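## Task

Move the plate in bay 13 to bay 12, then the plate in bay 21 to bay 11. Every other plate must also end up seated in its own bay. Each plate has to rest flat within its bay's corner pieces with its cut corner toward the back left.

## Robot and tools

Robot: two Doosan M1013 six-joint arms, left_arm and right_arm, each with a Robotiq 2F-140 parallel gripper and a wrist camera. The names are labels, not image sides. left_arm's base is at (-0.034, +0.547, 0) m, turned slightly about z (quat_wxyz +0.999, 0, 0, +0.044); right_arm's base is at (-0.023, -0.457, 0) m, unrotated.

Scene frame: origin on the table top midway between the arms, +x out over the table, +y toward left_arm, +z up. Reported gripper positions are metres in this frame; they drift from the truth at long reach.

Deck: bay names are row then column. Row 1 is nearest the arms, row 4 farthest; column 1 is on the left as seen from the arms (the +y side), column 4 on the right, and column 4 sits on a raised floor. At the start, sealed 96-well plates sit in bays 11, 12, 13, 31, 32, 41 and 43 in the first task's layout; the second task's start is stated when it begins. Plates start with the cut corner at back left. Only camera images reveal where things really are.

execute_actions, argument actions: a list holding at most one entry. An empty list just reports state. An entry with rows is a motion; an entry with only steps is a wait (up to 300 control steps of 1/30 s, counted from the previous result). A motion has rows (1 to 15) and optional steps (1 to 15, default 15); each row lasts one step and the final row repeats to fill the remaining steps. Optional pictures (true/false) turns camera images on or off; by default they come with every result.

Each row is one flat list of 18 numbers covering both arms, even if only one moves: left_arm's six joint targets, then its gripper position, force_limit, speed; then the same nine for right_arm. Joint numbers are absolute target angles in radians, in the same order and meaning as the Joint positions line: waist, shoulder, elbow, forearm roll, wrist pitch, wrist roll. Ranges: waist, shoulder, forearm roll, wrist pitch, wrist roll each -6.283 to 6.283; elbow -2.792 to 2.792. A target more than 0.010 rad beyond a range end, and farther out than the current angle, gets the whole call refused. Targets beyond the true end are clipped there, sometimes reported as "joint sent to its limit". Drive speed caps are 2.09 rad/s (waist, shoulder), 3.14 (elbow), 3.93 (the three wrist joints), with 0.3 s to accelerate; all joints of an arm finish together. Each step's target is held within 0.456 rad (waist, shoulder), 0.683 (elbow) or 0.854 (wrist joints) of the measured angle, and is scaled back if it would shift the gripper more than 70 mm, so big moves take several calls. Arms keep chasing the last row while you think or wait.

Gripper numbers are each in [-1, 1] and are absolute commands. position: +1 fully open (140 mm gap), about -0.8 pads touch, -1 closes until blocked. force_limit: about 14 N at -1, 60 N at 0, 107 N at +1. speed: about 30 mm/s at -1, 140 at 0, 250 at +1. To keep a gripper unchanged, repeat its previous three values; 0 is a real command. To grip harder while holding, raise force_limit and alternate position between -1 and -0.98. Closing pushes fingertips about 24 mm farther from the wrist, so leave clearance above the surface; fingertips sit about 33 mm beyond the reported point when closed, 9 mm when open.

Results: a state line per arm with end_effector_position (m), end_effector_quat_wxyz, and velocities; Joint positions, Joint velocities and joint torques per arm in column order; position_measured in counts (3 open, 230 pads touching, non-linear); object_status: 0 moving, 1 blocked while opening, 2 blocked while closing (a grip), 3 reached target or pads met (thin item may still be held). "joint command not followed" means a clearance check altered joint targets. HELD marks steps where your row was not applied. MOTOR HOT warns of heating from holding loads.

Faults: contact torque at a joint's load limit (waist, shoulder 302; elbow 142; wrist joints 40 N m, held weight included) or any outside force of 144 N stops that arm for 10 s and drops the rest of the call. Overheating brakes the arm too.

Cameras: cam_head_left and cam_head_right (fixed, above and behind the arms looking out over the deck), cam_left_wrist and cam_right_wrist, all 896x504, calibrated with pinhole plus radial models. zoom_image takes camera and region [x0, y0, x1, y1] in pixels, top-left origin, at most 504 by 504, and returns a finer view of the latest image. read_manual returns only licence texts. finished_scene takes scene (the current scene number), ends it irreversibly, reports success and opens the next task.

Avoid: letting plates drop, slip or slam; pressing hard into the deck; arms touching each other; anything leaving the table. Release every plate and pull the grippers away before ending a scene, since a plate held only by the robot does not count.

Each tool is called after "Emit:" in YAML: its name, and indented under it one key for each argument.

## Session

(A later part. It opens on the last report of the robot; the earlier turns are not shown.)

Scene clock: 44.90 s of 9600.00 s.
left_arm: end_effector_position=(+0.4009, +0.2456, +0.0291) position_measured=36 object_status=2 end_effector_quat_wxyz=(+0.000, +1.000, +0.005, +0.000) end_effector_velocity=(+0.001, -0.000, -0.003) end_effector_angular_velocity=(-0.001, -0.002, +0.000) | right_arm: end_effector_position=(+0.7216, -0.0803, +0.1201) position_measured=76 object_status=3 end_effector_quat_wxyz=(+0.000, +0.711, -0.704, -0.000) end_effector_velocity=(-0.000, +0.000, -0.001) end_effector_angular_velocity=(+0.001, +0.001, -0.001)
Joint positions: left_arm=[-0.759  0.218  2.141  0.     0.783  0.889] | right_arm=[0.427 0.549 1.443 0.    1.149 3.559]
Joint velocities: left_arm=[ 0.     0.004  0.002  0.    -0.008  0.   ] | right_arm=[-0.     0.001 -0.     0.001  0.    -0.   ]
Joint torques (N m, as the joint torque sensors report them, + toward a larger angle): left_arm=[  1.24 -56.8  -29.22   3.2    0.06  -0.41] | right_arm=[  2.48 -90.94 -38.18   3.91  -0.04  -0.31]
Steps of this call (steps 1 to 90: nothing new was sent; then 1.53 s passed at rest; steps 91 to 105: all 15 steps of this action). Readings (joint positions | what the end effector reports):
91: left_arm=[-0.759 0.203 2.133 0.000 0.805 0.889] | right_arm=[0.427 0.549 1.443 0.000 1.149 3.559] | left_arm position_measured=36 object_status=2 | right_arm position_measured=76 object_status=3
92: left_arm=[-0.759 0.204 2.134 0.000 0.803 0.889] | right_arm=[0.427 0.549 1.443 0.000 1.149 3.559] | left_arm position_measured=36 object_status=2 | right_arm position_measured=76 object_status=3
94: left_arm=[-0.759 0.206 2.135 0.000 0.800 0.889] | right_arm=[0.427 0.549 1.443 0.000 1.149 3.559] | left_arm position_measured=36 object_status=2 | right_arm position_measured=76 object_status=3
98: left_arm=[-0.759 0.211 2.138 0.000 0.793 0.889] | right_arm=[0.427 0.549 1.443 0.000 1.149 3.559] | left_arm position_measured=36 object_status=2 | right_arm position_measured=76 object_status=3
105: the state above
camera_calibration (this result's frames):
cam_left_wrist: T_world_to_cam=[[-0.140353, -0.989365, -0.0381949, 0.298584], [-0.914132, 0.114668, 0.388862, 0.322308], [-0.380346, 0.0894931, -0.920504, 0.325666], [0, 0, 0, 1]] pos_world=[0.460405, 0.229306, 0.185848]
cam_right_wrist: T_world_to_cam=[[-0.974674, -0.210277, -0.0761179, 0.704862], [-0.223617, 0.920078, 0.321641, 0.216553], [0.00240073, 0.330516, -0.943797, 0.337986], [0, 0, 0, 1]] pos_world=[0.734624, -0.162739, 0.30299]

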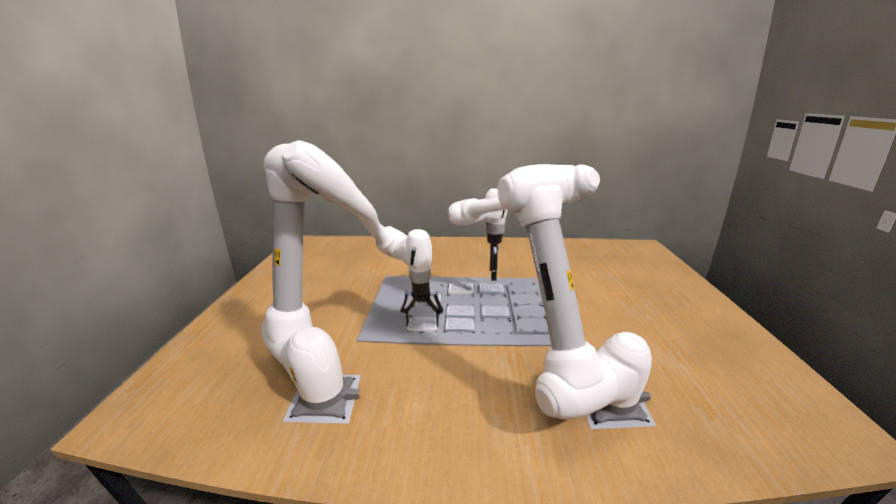

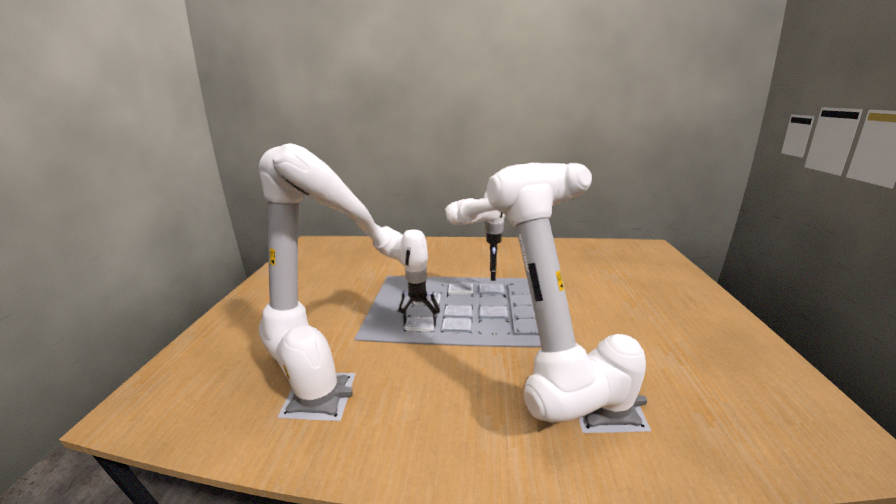

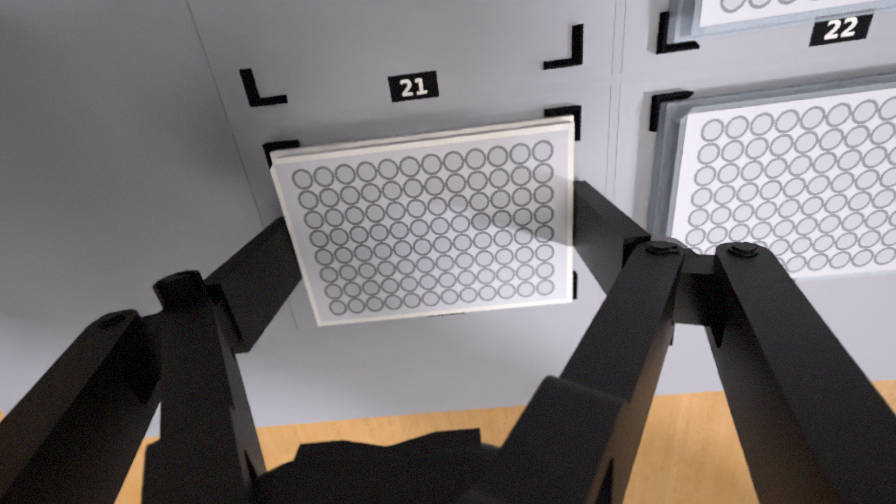

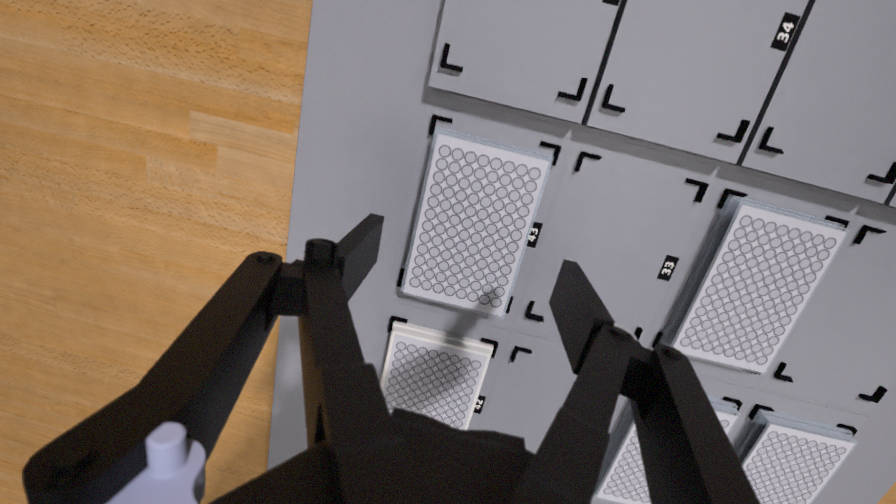

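Emit:
execute_actions:
  actions:
    - {"rows":[[-0.7594,0.2180,2.1414,0,0.7822,0.8894,1,0,-0.5,0.4274,0.5996,1.4955,0,1.0465,3.559,0.42,0,-0.5]],"steps":15}
  pictures: false

Emit:
execute_actions:
  actions:
    - {"rows":[[-0.7594,0.1085,2.0637,0,0.9694,0.8894,1,0,-0.5,0.4274,0.6103,1.5039,0,1.0274,3.559,0.42,0,-0.5]],"steps":15}

Scene clock: 50.23 s of 9600.00 s.
left_arm: end_effector_position=(+0.4009, +0.2456, +0.0287) position_measured=3 object_status=3 end_effector_quat_wxyz=(-0.000, +1.000, +0.005, -0.000) end_effector_velocity=(+0.000, +0.000, +0.001) end_effector_angular_velocity=(-0.001, -0.001, +0.001) | right_arm: end_effector_position=(+0.7217, -0.0803, +0.0522) position_measured=76 object_status=3 end_effector_quat_wxyz=(-0.000, +0.711, -0.704, +0.000) end_effector_velocity=(-0.000, +0.000, -0.003) end_effector_angular_velocity=(+0.001, +0.001, -0.000)
Joint positions: left_arm=[-0.759  0.218  2.141 -0.     0.782  0.889] | right_arm=[ 0.427  0.599  1.495 -0.     1.047  3.559]
Joint velocities: left_arm=[ 0.001 -0.001 -0.    -0.    -0.     0.   ] | right_arm=[ 0.     0.003  0.002  0.001 -0.004  0.   ]
Joint torques (N m, as the joint torque sensors report them, + toward a larger angle): left_arm=[ -1.07 -55.04 -30.36   2.53   0.    -0.77] | right_arm=[  1.15 -95.76 -35.96   3.63   0.18  -0.16]
Steps of this call (steps 1 to 15: the robot went on to your last target; steps 16 to 90: nothing new was sent; then 1.83 s passed at rest; steps 91 to 105: all 15 steps of this action). Readings (joint positions | what the end effector reports):
91: left_arm=[-0.759 0.218 2.141 -0.000 0.782 0.889] | right_arm=[0.427 0.550 1.443 0.000 1.149 3.559] | left_arm position_measured=36 object_status=0 | right_arm position_measured=76 object_status=3
92: left_arm=[-0.759 0.218 2.142 -0.000 0.782 0.889] | right_arm=[0.427 0.553 1.447 0.000 1.140 3.559] | left_arm position_measured=36 object_status=0 | right_arm position_measured=76 object_status=3
94: left_arm=[-0.759 0.218 2.142 -0.000 0.782 0.889] | right_arm=[0.427 0.576 1.471 0.000 1.094 3.559] | left_arm position_measured=25 object_status=0 | right_arm position_measured=76 object_status=3
98: left_arm=[-0.759 0.218 2.142 -0.000 0.782 0.889] | right_arm=[0.427 0.597 1.493 -0.000 1.052 3.559] | left_arm position_measured=6 object_status=0 | right_arm position_measured=76 object_status=3
105: the state above

Scene clock: 50.73 s of 9600.00 s.
left_arm: end_effector_position=(+0.4009, +0.2457, +0.1196) position_measured=3 object_status=3 end_effector_quat_wxyz=(-0.000, +1.000, +0.005, -0.000) end_effector_velocity=(+0.001, +0.000, +0.005) end_effector_angular_velocity=(-0.001, -0.001, +0.002) | right_arm: end_effector_position=(+0.7216, -0.0803, +0.0391) position_measured=76 object_status=3 end_effector_quat_wxyz=(-0.000, +0.711, -0.704, +0.000) end_effector_velocity=(-0.000, +0.000, -0.001) end_effector_angular_velocity=(-0.000, +0.001, -0.000)
Joint positions: left_arm=[-0.759  0.109  2.064 -0.     0.969  0.889] | right_arm=[0.427 0.61  1.504 0.    1.027 3.559]
Joint velocities: left_arm=[ 0.001 -0.006 -0.005 -0.     0.009 -0.   ] | right_arm=[ 0.     0.001  0.     0.    -0.    -0.   ]
Joint torques (N m, as the joint torque sensors report them, + toward a larger angle): left_arm=[  0.3  -51.81 -33.64   3.25   0.45  -0.71] | right_arm=[  2.03 -94.36 -35.92   3.68  -0.09  -0.31]
Steps of this call (steps 1 to 15: all 15 steps of this action). Readings (joint positions | what the end effector reports):
1: left_arm=[-0.759 0.218 2.141 -0.000 0.782 0.889] | right_arm=[0.427 0.600 1.496 0.000 1.046 3.559] | left_arm position_measured=3 object_status=3 | right_arm position_measured=76 object_status=3
2: left_arm=[-0.759 0.214 2.138 -0.000 0.790 0.889] | right_arm=[0.427 0.602 1.497 0.000 1.042 3.559] | left_arm position_measured=3 object_status=3 | right_arm position_measured=76 object_status=3
4: left_arm=[-0.759 0.184 2.116 -0.000 0.843 0.889] | right_arm=[0.427 0.607 1.502 0.000 1.033 3.559] | left_arm position_measured=3 object_status=3 | right_arm position_measured=76 object_status=3
8: left_arm=[-0.759 0.122 2.074 -0.000 0.945 0.889] | right_arm=[0.427 0.610 1.503 0.000 1.028 3.559] | left_arm position_measured=3 object_status=3 | right_arm position_measured=76 object_status=3
15: the state above
camera_calibration (this result's frames):
cam_left_wrist: T_world_to_cam=[[-0.140316, -0.989369, -0.0382224, 0.302052], [-0.914084, 0.114611, 0.388993, 0.287041], [-0.380476, 0.0895206, -0.920448, 0.408957], [0, 0, 0, 1]] pos_world=[0.460361, 0.229333, 0.276312]
cam_right_wrist: T_world_to_cam=[[-0.97468, -0.21024, -0.076142, 0.698758], [-0.22359, 0.920082, 0.321645, 0.242606], [0.00243427, 0.330526, -0.943794, 0.261522], [0, 0, 0, 1]] pos_world=[0.734673, -0.16275, 0.221995]

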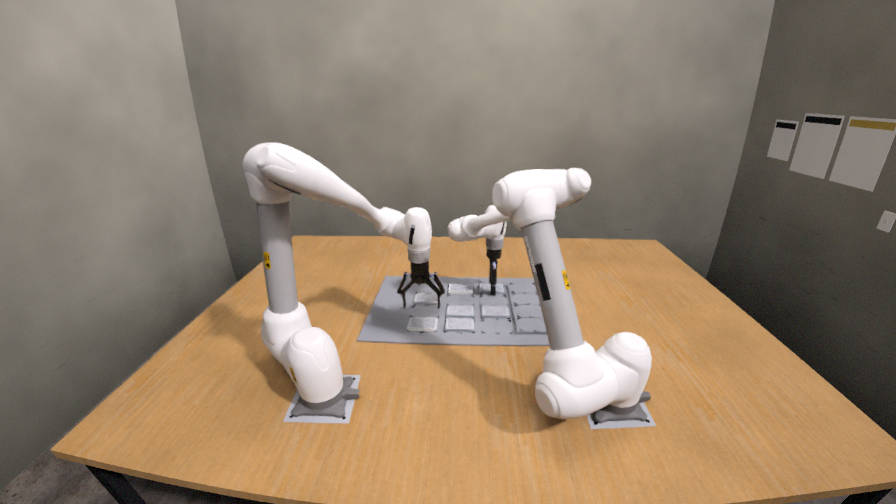

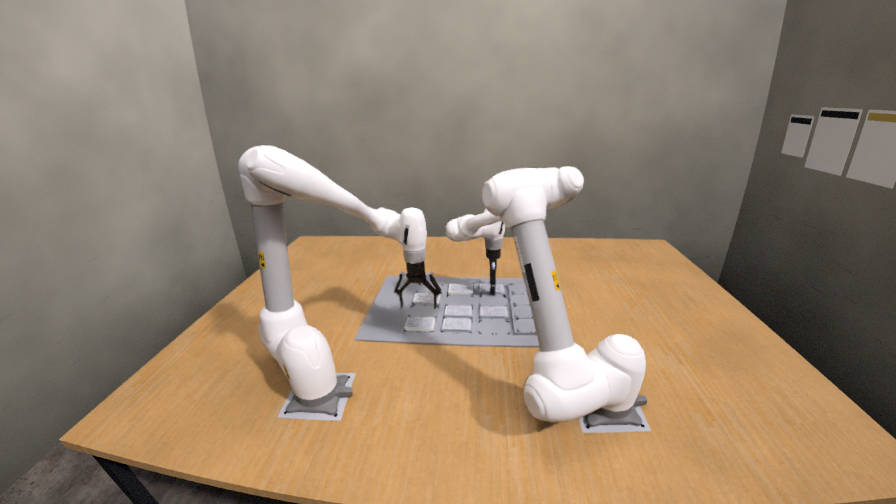

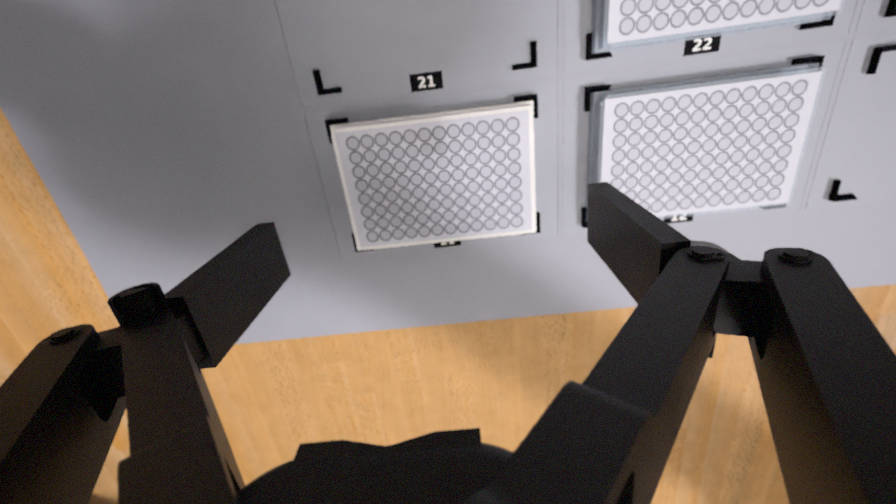

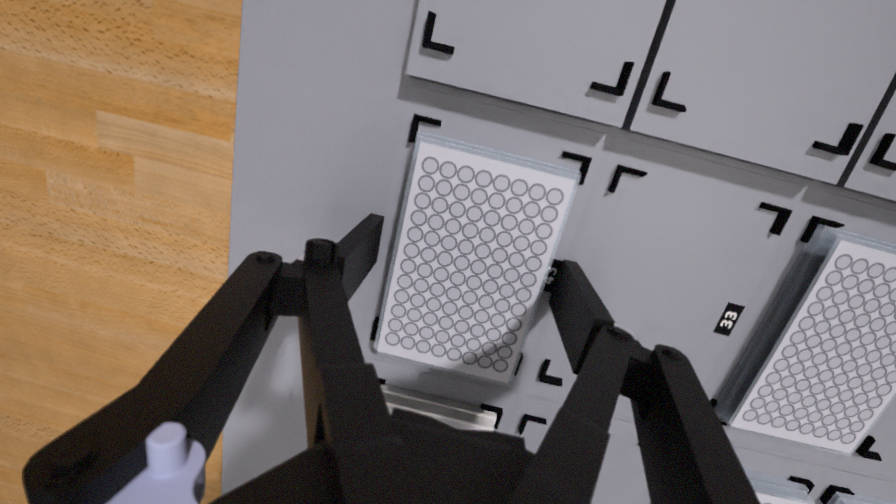

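Emit:
execute_actions:
  actions:
    - {"rows":[[-0.7594,0.1085,2.0637,0,0.9694,0.8894,1,0,-0.5,0.4274,0.6103,1.5039,0,1.0274,3.559,-1,-0.5,-0.5]],"steps":15}
  pictures: false

Emit:
execute_actions:
  actions:
    - {"rows":[[-0.7594,0.1085,2.0637,0,0.9694,0.8894,1,0,-0.5,0.4253,0.609,1.5061,0,1.0265,3.5569,-1,-0.5,-0.5],[-0.7594,0.1085,2.0637,0,0.9694,0.8894,1,0,-0.5,0.4253,0.609,1.5061,0,1.0265,3.5569,-1,-0.5,-0.5],[-0.7594,0.1085,2.0637,0,0.9694,0.8894,1,0,-0.5,0.4253,0.609,1.5061,0,1.0265,3.5569,-1,-0.5,-0.5],[-0.7594,0.1085,2.0637,0,0.9694,0.8894,1,0,-0.5,0.4253,0.609,1.5061,0,1.0265,3.5569,-1,-0.5,-0.5],[-0.7594,0.1085,2.0637,0,0.9694,0.8894,1,0,-0.5,0.4231,0.6078,1.5082,0,1.0256,3.5547,-1,-0.5,-0.5]],"steps":15}

Emit:
zoom_image:
  camera: "cam_right_wrist"
  region: [340, 90, 640, 400]

Scene clock: 57.57 s of 9600.00 s.
left_arm: end_effector_position=(+0.4009, +0.2457, +0.1200) position_measured=3 object_status=3 end_effector_quat_wxyz=(-0.000, +1.000, +0.005, -0.000) end_effector_velocity=(+0.000, +0.000, -0.000) end_effector_angular_velocity=(-0.000, -0.000, +0.002) | right_arm: end_effector_position=(+0.7216, -0.0803, +0.0390) position_measured=103 object_status=2 end_effector_quat_wxyz=(+0.000, +0.711, -0.704, -0.000) end_effector_velocity=(-0.000, -0.000, -0.000) end_effector_angular_velocity=(-0.000, +0.001, +0.000)
Joint positions: left_arm=[-0.759  0.108  2.064  0.     0.969  0.889] | right_arm=[ 0.427  0.61   1.504 -0.     1.027  3.559]
Joint velocities: left_arm=[ 0.001  0.     0.    -0.    -0.001 -0.   ] | right_arm=[-0.  0.  0. -0.  0.  0.]
Joint torques (N m, as the joint torque sensors report them, + toward a larger angle): left_arm=[ -0.25 -49.   -36.35   3.13  -0.12  -0.52] | right_arm=[  0.91 -90.86 -34.41   3.31  -0.58  -0.29]
Steps of this call (steps 1 to 15: the robot went on to your last target; steps 16 to 90: nothing new was sent; then 3.33 s passed at rest; steps 91 to 105: all 15 steps of this action). Readings (joint positions | what the end effector reports):
91: left_arm=[-0.759 0.108 2.064 0.000 0.969 0.889] | right_arm=[0.427 0.610 1.504 -0.000 1.027 3.559] | left_arm position_measured=3 object_status=3 | right_arm position_measured=76 object_status=0
92: left_arm=[-0.759 0.108 2.064 0.000 0.969 0.889] | right_arm=[0.427 0.610 1.504 -0.000 1.027 3.559] | left_arm position_measured=3 object_status=3 | right_arm position_measured=79 object_status=0
94: left_arm=[-0.759 0.108 2.064 0.000 0.969 0.889] | right_arm=[0.427 0.610 1.504 -0.000 1.027 3.559] | left_arm position_measured=3 object_status=3 | right_arm position_measured=88 object_status=0
98: left_arm=[-0.759 0.108 2.064 0.000 0.969 0.889] | right_arm=[0.427 0.610 1.504 -0.000 1.027 3.559] | left_arm position_measured=3 object_status=3 | right_arm position_measured=103 object_status=0
105: the state above

Scene clock: 58.07 s of 9600.00 s.
left_arm: end_effector_position=(+0.4009, +0.2457, +0.1200) position_measured=3 object_status=3 end_effector_quat_wxyz=(-0.000, +1.000, +0.005, -0.000) end_effector_velocity=(-0.000, -0.000, -0.000) end_effector_angular_velocity=(+0.001, +0.001, -0.001) | right_arm: end_effector_position=(+0.7215, -0.0842, +0.0389) position_measured=103 object_status=2 end_effector_quat_wxyz=(+0.000, +0.711, -0.704, -0.000) end_effector_velocity=(-0.000, -0.000, +0.000) end_effector_angular_velocity=(+0.001, +0.001, -0.001)
Joint positions: left_arm=[-0.759  0.108  2.064  0.     0.969  0.889] | right_arm=[ 0.423  0.608  1.508 -0.     1.026  3.555]
Joint velocities: left_arm=[-0.001  0.001 -0.     0.     0.     0.   ] | right_arm=[-0.001 -0.001  0.     0.001  0.001 -0.   ]
Joint torques (N m, as the joint torque sensors report them, + toward a larger angle): left_arm=[  2.27 -49.07 -35.28   3.54  -0.15  -0.2 ] | right_arm=[  2.44 -92.67 -36.29   3.15  -0.36  -0.25]
Steps of this call (steps 1 to 15: all 15 steps of this action). Readings (joint positions | what the end effector reports):
1: left_arm=[-0.759 0.108 2.064 0.000 0.969 0.889] | right_arm=[0.427 0.610 1.504 -0.000 1.027 3.559] | left_arm position_measured=3 object_status=3 | right_arm position_measured=103 object_status=2
2: left_arm=[-0.759 0.108 2.064 0.000 0.969 0.889] | right_arm=[0.427 0.610 1.504 -0.000 1.027 3.558] | left_arm position_measured=3 object_status=3 | right_arm position_measured=103 object_status=2
4: left_arm=[-0.759 0.108 2.064 0.000 0.969 0.889] | right_arm=[0.426 0.610 1.505 -0.000 1.027 3.558] | left_arm position_measured=3 object_status=3 | right_arm position_measured=103 object_status=2
8: left_arm=[-0.759 0.108 2.064 0.000 0.969 0.889] | right_arm=[0.424 0.608 1.508 -0.000 1.026 3.555] | left_arm position_measured=3 object_status=3 | right_arm position_measured=103 object_status=2
15: the state above
camera_calibration (this result's frames):
cam_left_wrist: T_world_to_cam=[[-0.140329, -0.989368, -0.0381995, 0.302079], [-0.914113, 0.114639, 0.388916, 0.286884], [-0.380402, 0.0894947, -0.920481, 0.409345], [0, 0, 0, 1]] pos_world=[0.46035, 0.229345, 0.27676]
cam_right_wrist: T_world_to_cam=[[-0.974666, -0.210372, -0.0759541, 0.697807], [-0.223652, 0.920098, 0.321557, 0.246242], [0.00223874, 0.330398, -0.943839, 0.262822], [0, 0, 0, 1]] pos_world=[0.734613, -0.166604, 0.221882]

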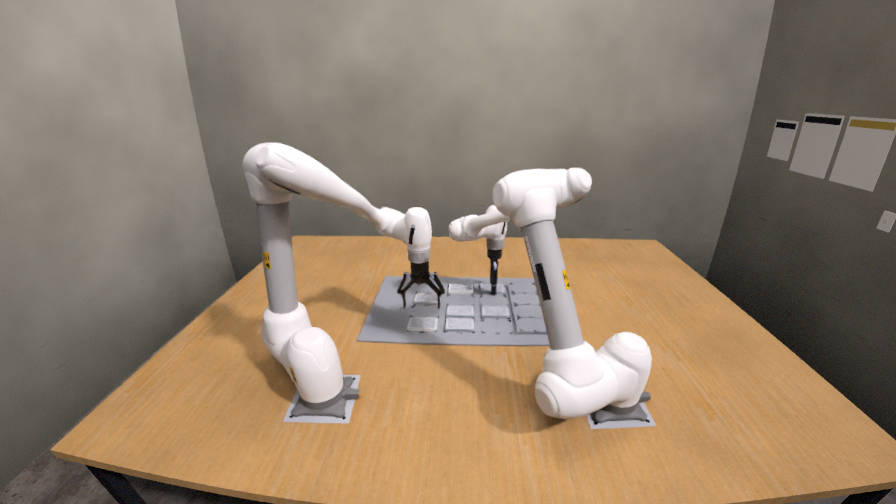

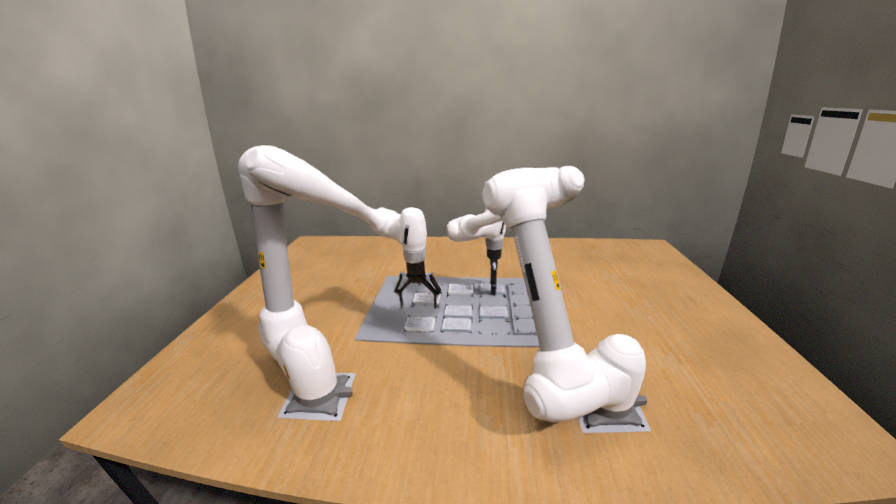

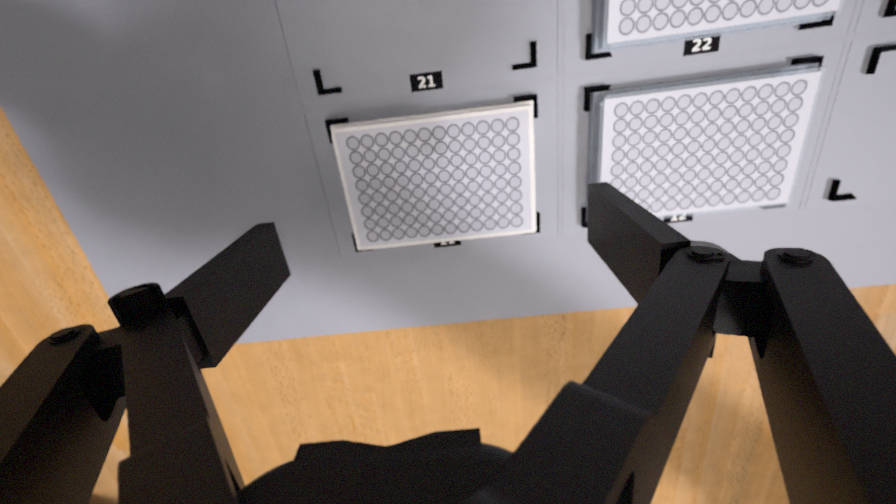

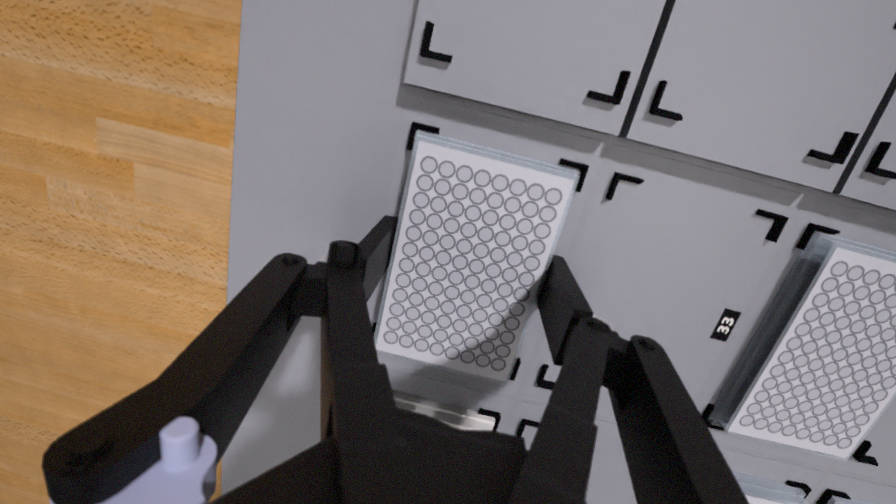

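Region (340, 90, 640, 400) of cam_right_wrist's 896x504 image, scaled by 1.626, with more detail than that image has; it fills the left 488 columns of this view, and the rest is white.

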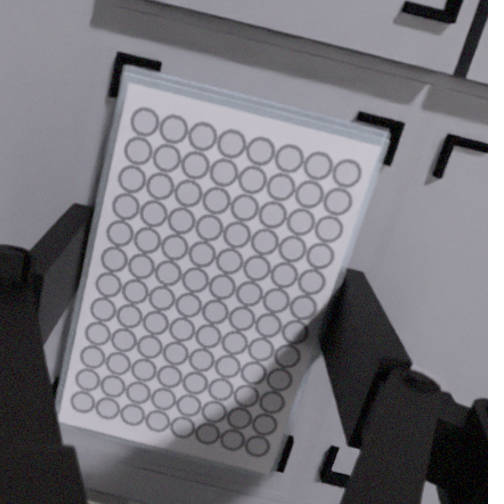

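Emit:
execute_actions:
  actions:
    - {"rows":[[-0.6513,0.2159,1.8704,0,1.0553,0.9975,1,0,-0.5,0.4231,0.6078,1.5082,0,1.0256,3.5547,0.42,-0.5,-0.7]],"steps":15}
  pictures: false

Emit:
execute_actions:
  actions:
    - {"rows":[[-0.6513,0.2159,1.8704,0,1.0553,0.9975,1,0,-0.5,0.4274,0.5493,1.443,0,1.1493,3.559,0.42,-0.5,-0.7]],"steps":15}

Emit:
zoom_image:
  camera: "cam_right_wrist"
  region: [360, 90, 620, 350]

Emit:
zoom_image:
  camera: "cam_head_left"
  region: [350, 260, 560, 350]

Scene clock: 62.17 s of 9600.00 s.
left_arm: end_effector_position=(+0.5071, +0.2457, +0.1498) position_measured=3 object_status=3 end_effector_quat_wxyz=(-0.000, +1.000, +0.005, -0.000) end_effector_velocity=(+0.010, +0.000, +0.003) end_effector_angular_velocity=(-0.001, -0.001, -0.000) | right_arm: end_effector_position=(+0.7216, -0.0843, +0.0390) position_measured=76 object_status=3 end_effector_quat_wxyz=(-0.000, +0.711, -0.704, +0.000) end_effector_velocity=(+0.000, +0.000, +0.000) end_effector_angular_velocity=(+0.000, -0.001, +0.000)
Joint positions: left_arm=[-0.652  0.215  1.872  0.     1.055  0.997] | right_arm=[0.423 0.608 1.508 0.    1.026 3.555]
Joint velocities: left_arm=[ 0.009  0.009 -0.018  0.     0.007  0.009] | right_arm=[ 0.    -0.     0.    -0.    -0.001  0.   ]
Joint torques (N m, as the joint torque sensors report them, + toward a larger angle): left_arm=[ -2.58 -68.93 -37.12   3.65  -0.16  -0.39] | right_arm=[  2.71 -93.45 -35.74   3.7    0.01  -0.07]
Steps of this call (steps 1 to 15: the robot went on to your last target; steps 16 to 90: nothing new was sent; then 0.60 s passed at rest; steps 91 to 105: all 15 steps of this action). Readings (joint positions | what the end effector reports):
91: left_arm=[-0.759 0.109 2.063 0.000 0.970 0.889] | right_arm=[0.423 0.608 1.508 0.000 1.026 3.555] | left_arm position_measured=3 object_status=3 | right_arm position_measured=103 object_status=0
92: left_arm=[-0.755 0.112 2.057 0.000 0.973 0.892] | right_arm=[0.423 0.608 1.508 0.000 1.026 3.555] | left_arm position_measured=3 object_status=3 | right_arm position_measured=103 object_status=0
94: left_arm=[-0.730 0.137 2.011 0.000 0.993 0.918] | right_arm=[0.423 0.608 1.508 0.000 1.026 3.555] | left_arm position_measured=3 object_status=3 | right_arm position_measured=95 object_status=0
98: left_arm=[-0.675 0.192 1.913 0.000 1.036 0.973] | right_arm=[0.423 0.608 1.508 0.000 1.026 3.555] | left_arm position_measured=3 object_status=3 | right_arm position_measured=81 object_status=0
105: the state above

Scene clock: 62.67 s of 9600.00 s.
left_arm: end_effector_position=(+0.5079, +0.2457, +0.1500) position_measured=3 object_status=3 end_effector_quat_wxyz=(-0.000, +1.000, +0.005, +0.000) end_effector_velocity=(+0.000, +0.001, -0.000) end_effector_angular_velocity=(+0.001, +0.001, +0.001) | right_arm: end_effector_position=(+0.7216, -0.0804, +0.1197) position_measured=76 object_status=3 end_effector_quat_wxyz=(+0.000, +0.711, -0.704, -0.000) end_effector_velocity=(+0.000, +0.000, +0.002) end_effector_angular_velocity=(-0.001, -0.000, +0.000)
Joint positions: left_arm=[-0.651  0.216  1.87   0.     1.055  0.997] | right_arm=[0.427 0.55  1.443 0.    1.149 3.559]
Joint velocities: left_arm=[ 0.001  0.     0.    -0.     0.001  0.   ] | right_arm=[ 0.    -0.001 -0.003 -0.001  0.004  0.   ]
Joint torques (N m, as the joint torque sensors report them, + toward a larger angle): left_arm=[  2.02 -60.87 -36.25   3.9   -0.65  -0.82] | right_arm=[  2.77 -90.97 -38.42   3.86  -0.23  -0.21]
Steps of this call (steps 1 to 15: all 15 steps of this action). Readings (joint positions | what the end effector reports):
1: left_arm=[-0.652 0.215 1.871 0.000 1.055 0.997] | right_arm=[0.423 0.608 1.508 0.000 1.026 3.555] | left_arm position_measured=3 object_status=3 | right_arm position_measured=76 object_status=3
2: left_arm=[-0.652 0.216 1.871 0.000 1.055 0.997] | right_arm=[0.423 0.604 1.504 0.000 1.035 3.555] | left_arm position_measured=3 object_status=3 | right_arm position_measured=76 object_status=3
4: left_arm=[-0.651 0.216 1.871 0.000 1.055 0.997] | right_arm=[0.425 0.581 1.478 0.000 1.083 3.556] | left_arm position_measured=3 object_status=3 | right_arm position_measured=76 object_status=3
8: left_arm=[-0.651 0.216 1.870 0.000 1.055 0.997] | right_arm=[0.427 0.553 1.447 0.000 1.141 3.558] | left_arm position_measured=3 object_status=3 | right_arm position_measured=76 object_status=3
15: the state above
camera_calibration (this result's frames):
cam_left_wrist: T_world_to_cam=[[-0.140328, -0.989368, -0.0382014, 0.318288], [-0.914115, 0.114638, 0.388911, 0.373063], [-0.380397, 0.0894956, -0.920483, 0.477635], [0, 0, 0, 1]] pos_world=[0.567378, 0.229391, 0.306725]
cam_right_wrist: T_world_to_cam=[[-0.974695, -0.210224, -0.0759904, 0.704833], [-0.223525, 0.920107, 0.321621, 0.216685], [0.00230685, 0.330468, -0.943814, 0.337757], [0, 0, 0, 1]] pos_world=[0.734653, -0.162819, 0.30265]

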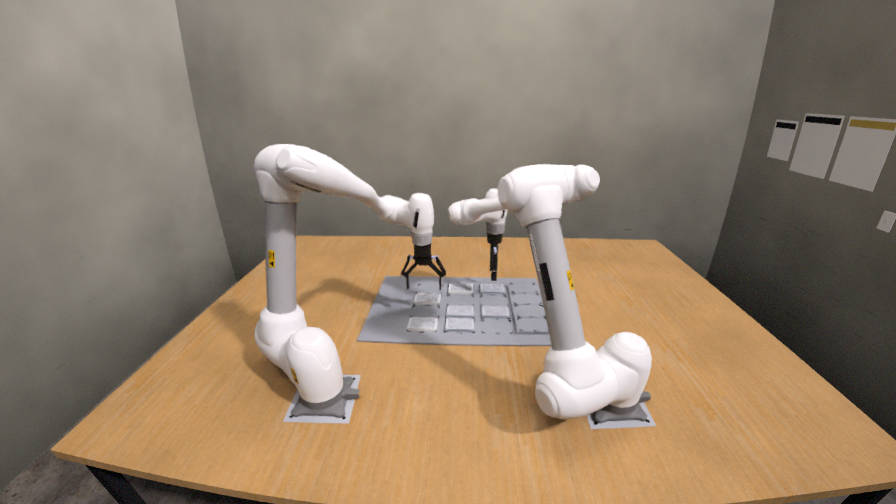

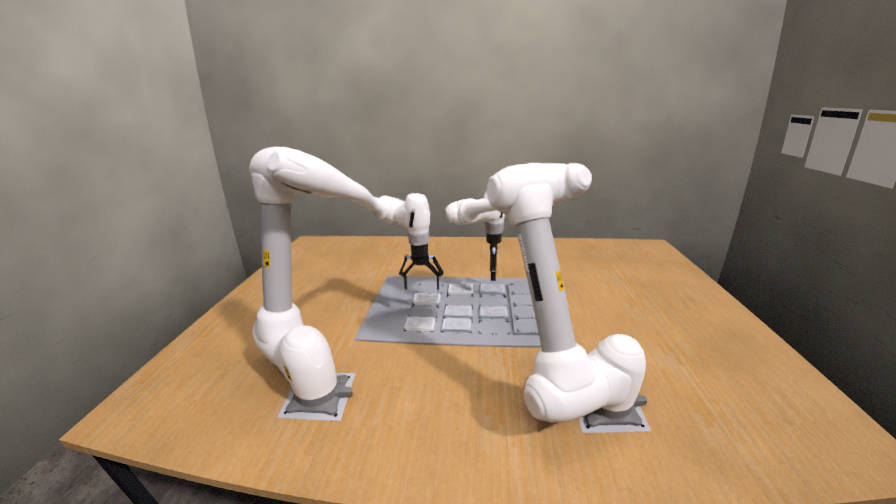

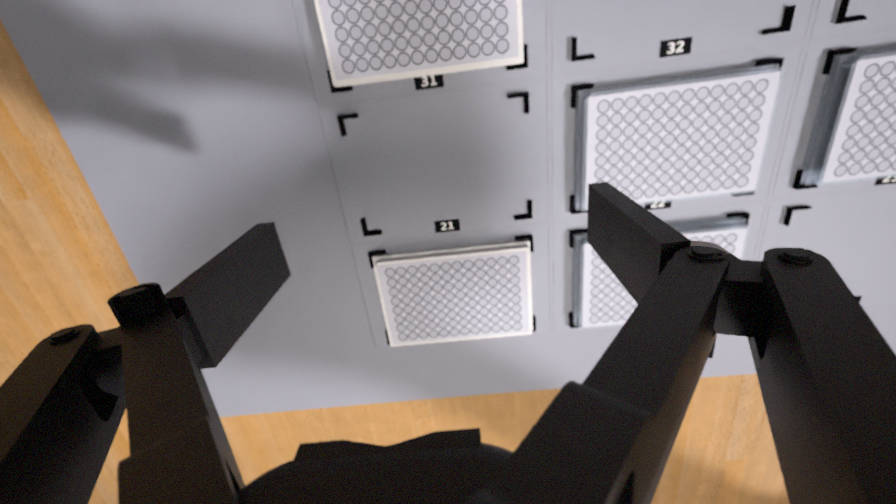

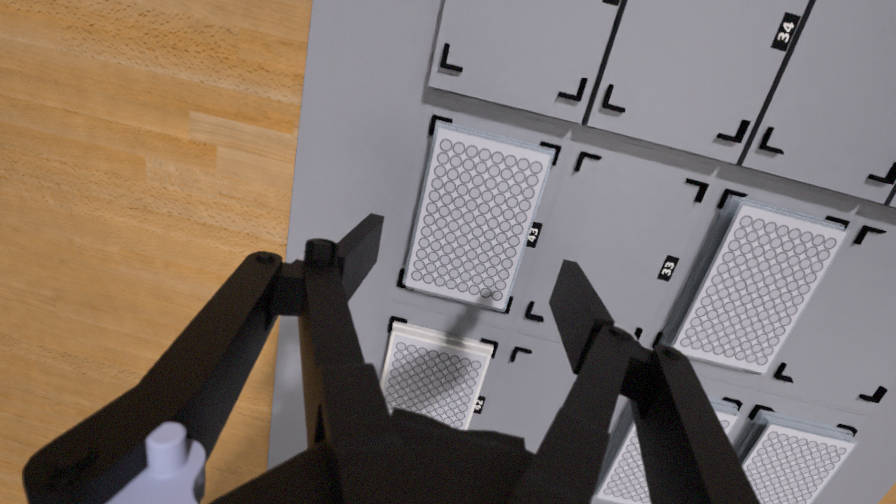

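Region (360, 90, 620, 350) of cam_right_wrist's 896x504 image, scaled by 1.938, with more detail than that image has.

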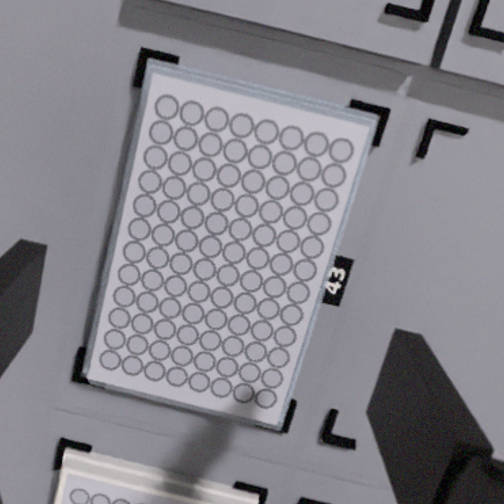

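Region (350, 260, 560, 350) of cam_head_left's 896x504 image, scaled by 2.400, with more detail than that image has; it fills the top 216 rows of this view, and the rest is white.

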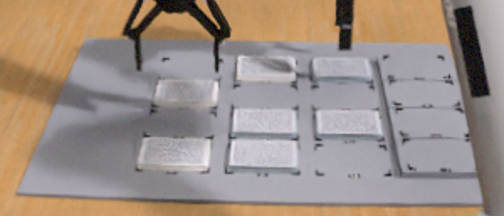

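Emit:
zoom_image:
  camera: "cam_left_wrist"
  region: [300, 0, 620, 140]

Region (300, 0, 620, 140) of cam_left_wrist's 896x504 image, scaled by 1.575, with more detail than that image has; it fills the top 220 rows of this view, and the rest is white.

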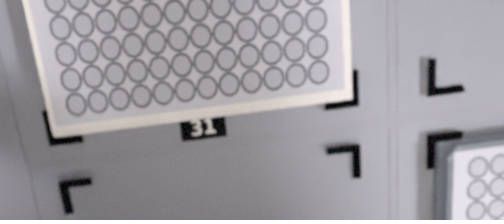

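Emit:
execute_actions:
  actions:
    - {"rows":[[-0.5714,0.3774,1.7106,0,1.0536,1.0774,1,0,-0.5,0.2,0.5493,1.443,0,1.1493,3.559,0.42,-0.5,-0.7]],"steps":15}
  pictures: false

Emit:
execute_actions:
  actions:
    - {"steps":10}

Emit:
zoom_image:
  camera: "cam_left_wrist"
  region: [300, 0, 620, 270]

Scene clock: 69.03 s of 9600.00 s.
left_arm: end_effector_position=(+0.6137, +0.2456, +0.1202) position_measured=3 object_status=3 end_effector_quat_wxyz=(+0.000, +1.000, +0.005, -0.000) end_effector_velocity=(+0.010, +0.001, -0.002) end_effector_angular_velocity=(-0.001, -0.003, -0.000) | right_arm: end_effector_position=(+0.7845, -0.2462, +0.1202) position_measured=76 object_status=3 end_effector_quat_wxyz=(+0.000, -0.632, +0.775, -0.000) end_effector_velocity=(+0.054, -0.204, -0.001) end_effector_angular_velocity=(-0.001, +0.000, -0.253)
Joint positions: left_arm=[-0.572  0.376  1.712 -0.     1.054  1.077] | right_arm=[ 0.214  0.549  1.443 -0.     1.149  3.559]
Joint velocities: left_arm=[ 0.008  0.013 -0.015  0.001 -0.     0.008] | right_arm=[-0.253  0.001 -0.    -0.001 -0.001 -0.   ]
Joint torques (N m, as the joint torque sensors report them, + toward a larger angle): left_arm=[  3.62 -83.18 -38.37   3.31   0.06  -0.63] | right_arm=[ 27.18 -94.67 -37.03   4.19   0.12  -0.25]
Steps of this call (steps 1 to 15: the robot went on to your last target; steps 16 to 90: nothing new was sent; then 2.87 s passed at rest; steps 91 to 105: all 15 steps of this action). Readings (joint positions | what the end effector reports):
91: left_arm=[-0.651 0.216 1.870 -0.000 1.055 0.998] | right_arm=[0.427 0.549 1.443 -0.000 1.149 3.559] | left_arm position_measured=3 object_status=3 | right_arm position_measured=76 object_status=3
92: left_arm=[-0.649 0.220 1.866 -0.000 1.055 1.000] | right_arm=[0.423 0.549 1.443 -0.000 1.149 3.559] | left_arm position_measured=3 object_status=3 | right_arm position_measured=76 object_status=3
94: left_arm=[-0.633 0.251 1.834 -0.000 1.055 1.015] | right_arm=[0.393 0.549 1.443 -0.000 1.149 3.559] | left_arm position_measured=3 object_status=3 | right_arm position_measured=76 object_status=3
98: left_arm=[-0.593 0.335 1.753 -0.000 1.054 1.056] | right_arm=[0.322 0.549 1.443 -0.000 1.149 3.559] | left_arm position_measured=3 object_status=3 | right_arm position_measured=76 object_status=3
105: the state above

Scene clock: 69.37 s of 9600.00 s.
left_arm: end_effector_position=(+0.6145, +0.2457, +0.1200) position_measured=3 object_status=3 end_effector_quat_wxyz=(+0.000, +1.000, +0.005, +0.000) end_effector_velocity=(-0.000, -0.001, -0.000) end_effector_angular_velocity=(-0.000, -0.001, -0.002) | right_arm: end_effector_position=(+0.7874, -0.2577, +0.1202) position_measured=76 object_status=3 end_effector_quat_wxyz=(+0.000, -0.626, +0.780, -0.000) end_effector_velocity=(+0.001, -0.001, +0.000) end_effector_angular_velocity=(+0.000, -0.001, -0.002)
Joint positions: left_arm=[-0.571  0.377  1.711 -0.     1.054  1.077] | right_arm=[ 0.2    0.549  1.443 -0.     1.149  3.559]
Joint velocities: left_arm=[-0.002  0.    -0.     0.    -0.001  0.   ] | right_arm=[-0.002 -0.     0.     0.    -0.001  0.   ]
Joint torques (N m, as the joint torque sensors report them, + toward a larger angle): left_arm=[  0.43 -79.34 -37.59   3.12  -0.48  -0.45] | right_arm=[  1.55 -91.21 -38.62   3.85  -0.05  -0.31]
Steps of this call (steps 1 to 10: the robot went on to your last target). Readings (joint positions | what the end effector reports):
1: left_arm=[-0.572 0.377 1.711 -0.000 1.054 1.077] | right_arm=[0.208 0.549 1.443 -0.000 1.149 3.559] | left_arm position_measured=3 object_status=3 | right_arm position_measured=76 object_status=3
2: left_arm=[-0.572 0.377 1.711 -0.000 1.054 1.077] | right_arm=[0.204 0.549 1.443 -0.000 1.149 3.559] | left_arm position_measured=3 object_status=3 | right_arm position_measured=76 object_status=3
4: left_arm=[-0.572 0.377 1.711 -0.000 1.054 1.077] | right_arm=[0.202 0.549 1.443 -0.000 1.149 3.559] | left_arm position_measured=3 object_status=3 | right_arm position_measured=76 object_status=3
8: left_arm=[-0.571 0.377 1.711 -0.000 1.054 1.077] | right_arm=[0.200 0.549 1.443 -0.000 1.149 3.559] | left_arm position_measured=3 object_status=3 | right_arm position_measured=76 object_status=3
10: the state above
camera_calibration (this result's frames):
cam_left_wrist: T_world_to_cam=[[-0.140326, -0.989369, -0.0381899, 0.332085], [-0.914119, 0.114642, 0.3889, 0.482197], [-0.380387, 0.0894829, -0.920488, 0.490524], [0, 0, 0, 1]] pos_world=[0.673975, 0.229381, 0.276678]
cam_right_wrist: T_world_to_cam=[[-0.996982, 0.0146317, -0.0762442, 0.807238], [-0.0107024, 0.9468, 0.321643, 0.233658], [0.0768942, 0.321489, -0.943786, 0.335561], [0, 0, 0, 1]] pos_world=[0.7815, -0.340918, 0.303091]

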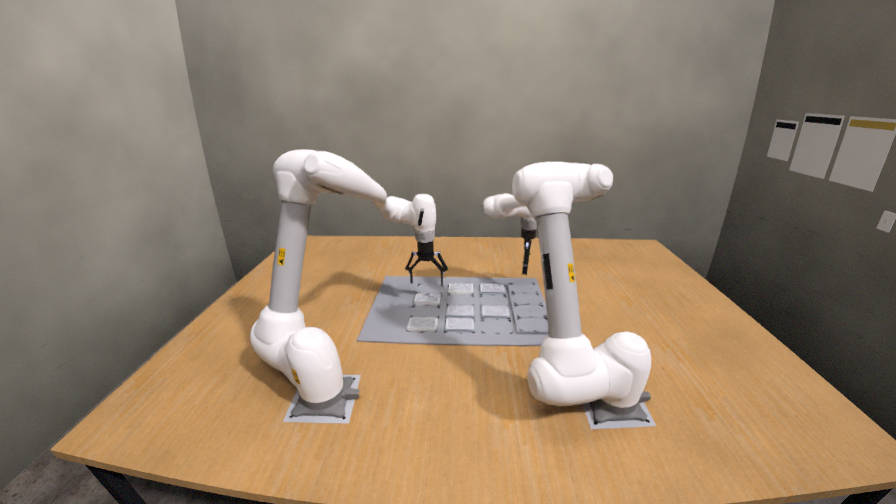

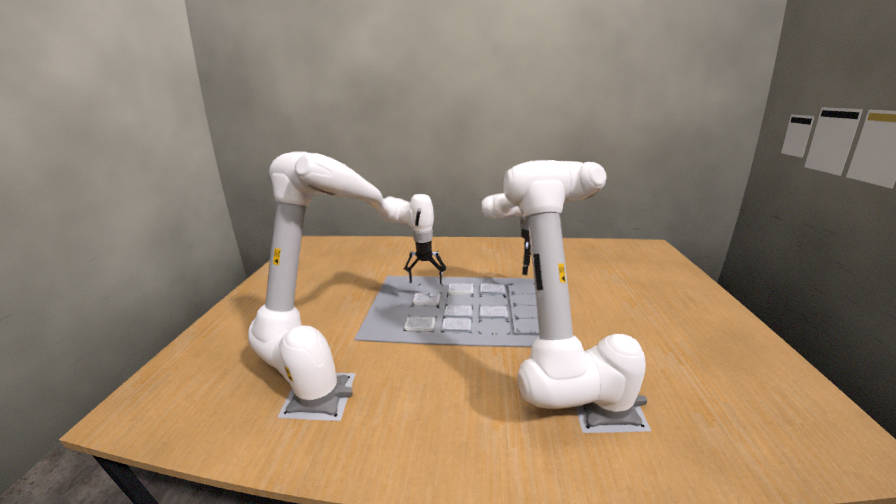

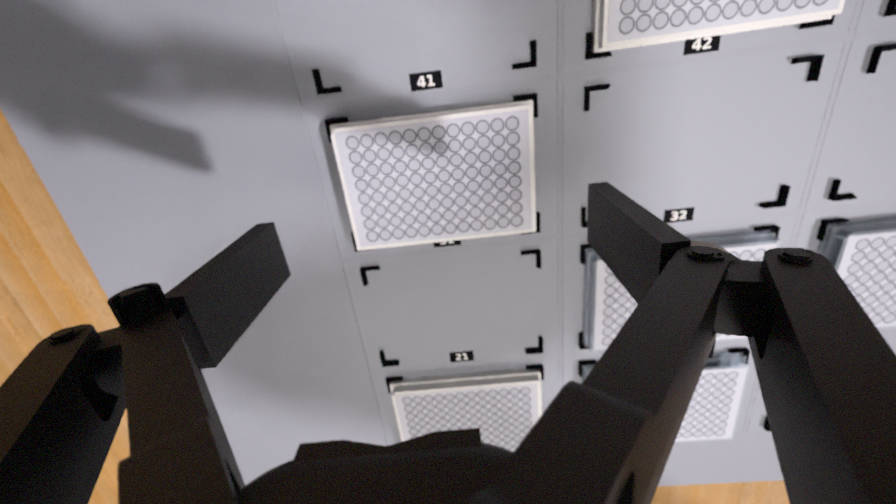

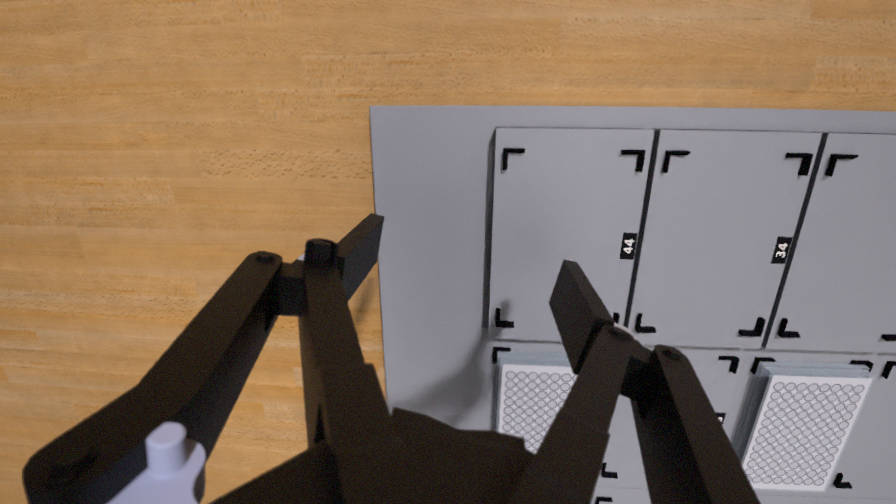

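Region (300, 0, 620, 270) of cam_left_wrist's 896x504 image, scaled by 1.575, with more detail than that image has; it fills the top 425 rows of this view, and the rest is white.

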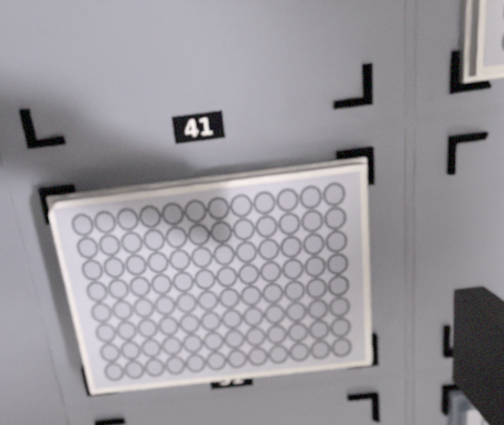

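All seated.

Emit:
finished_scene:
  scene: 2

The scene is finished: the task was done.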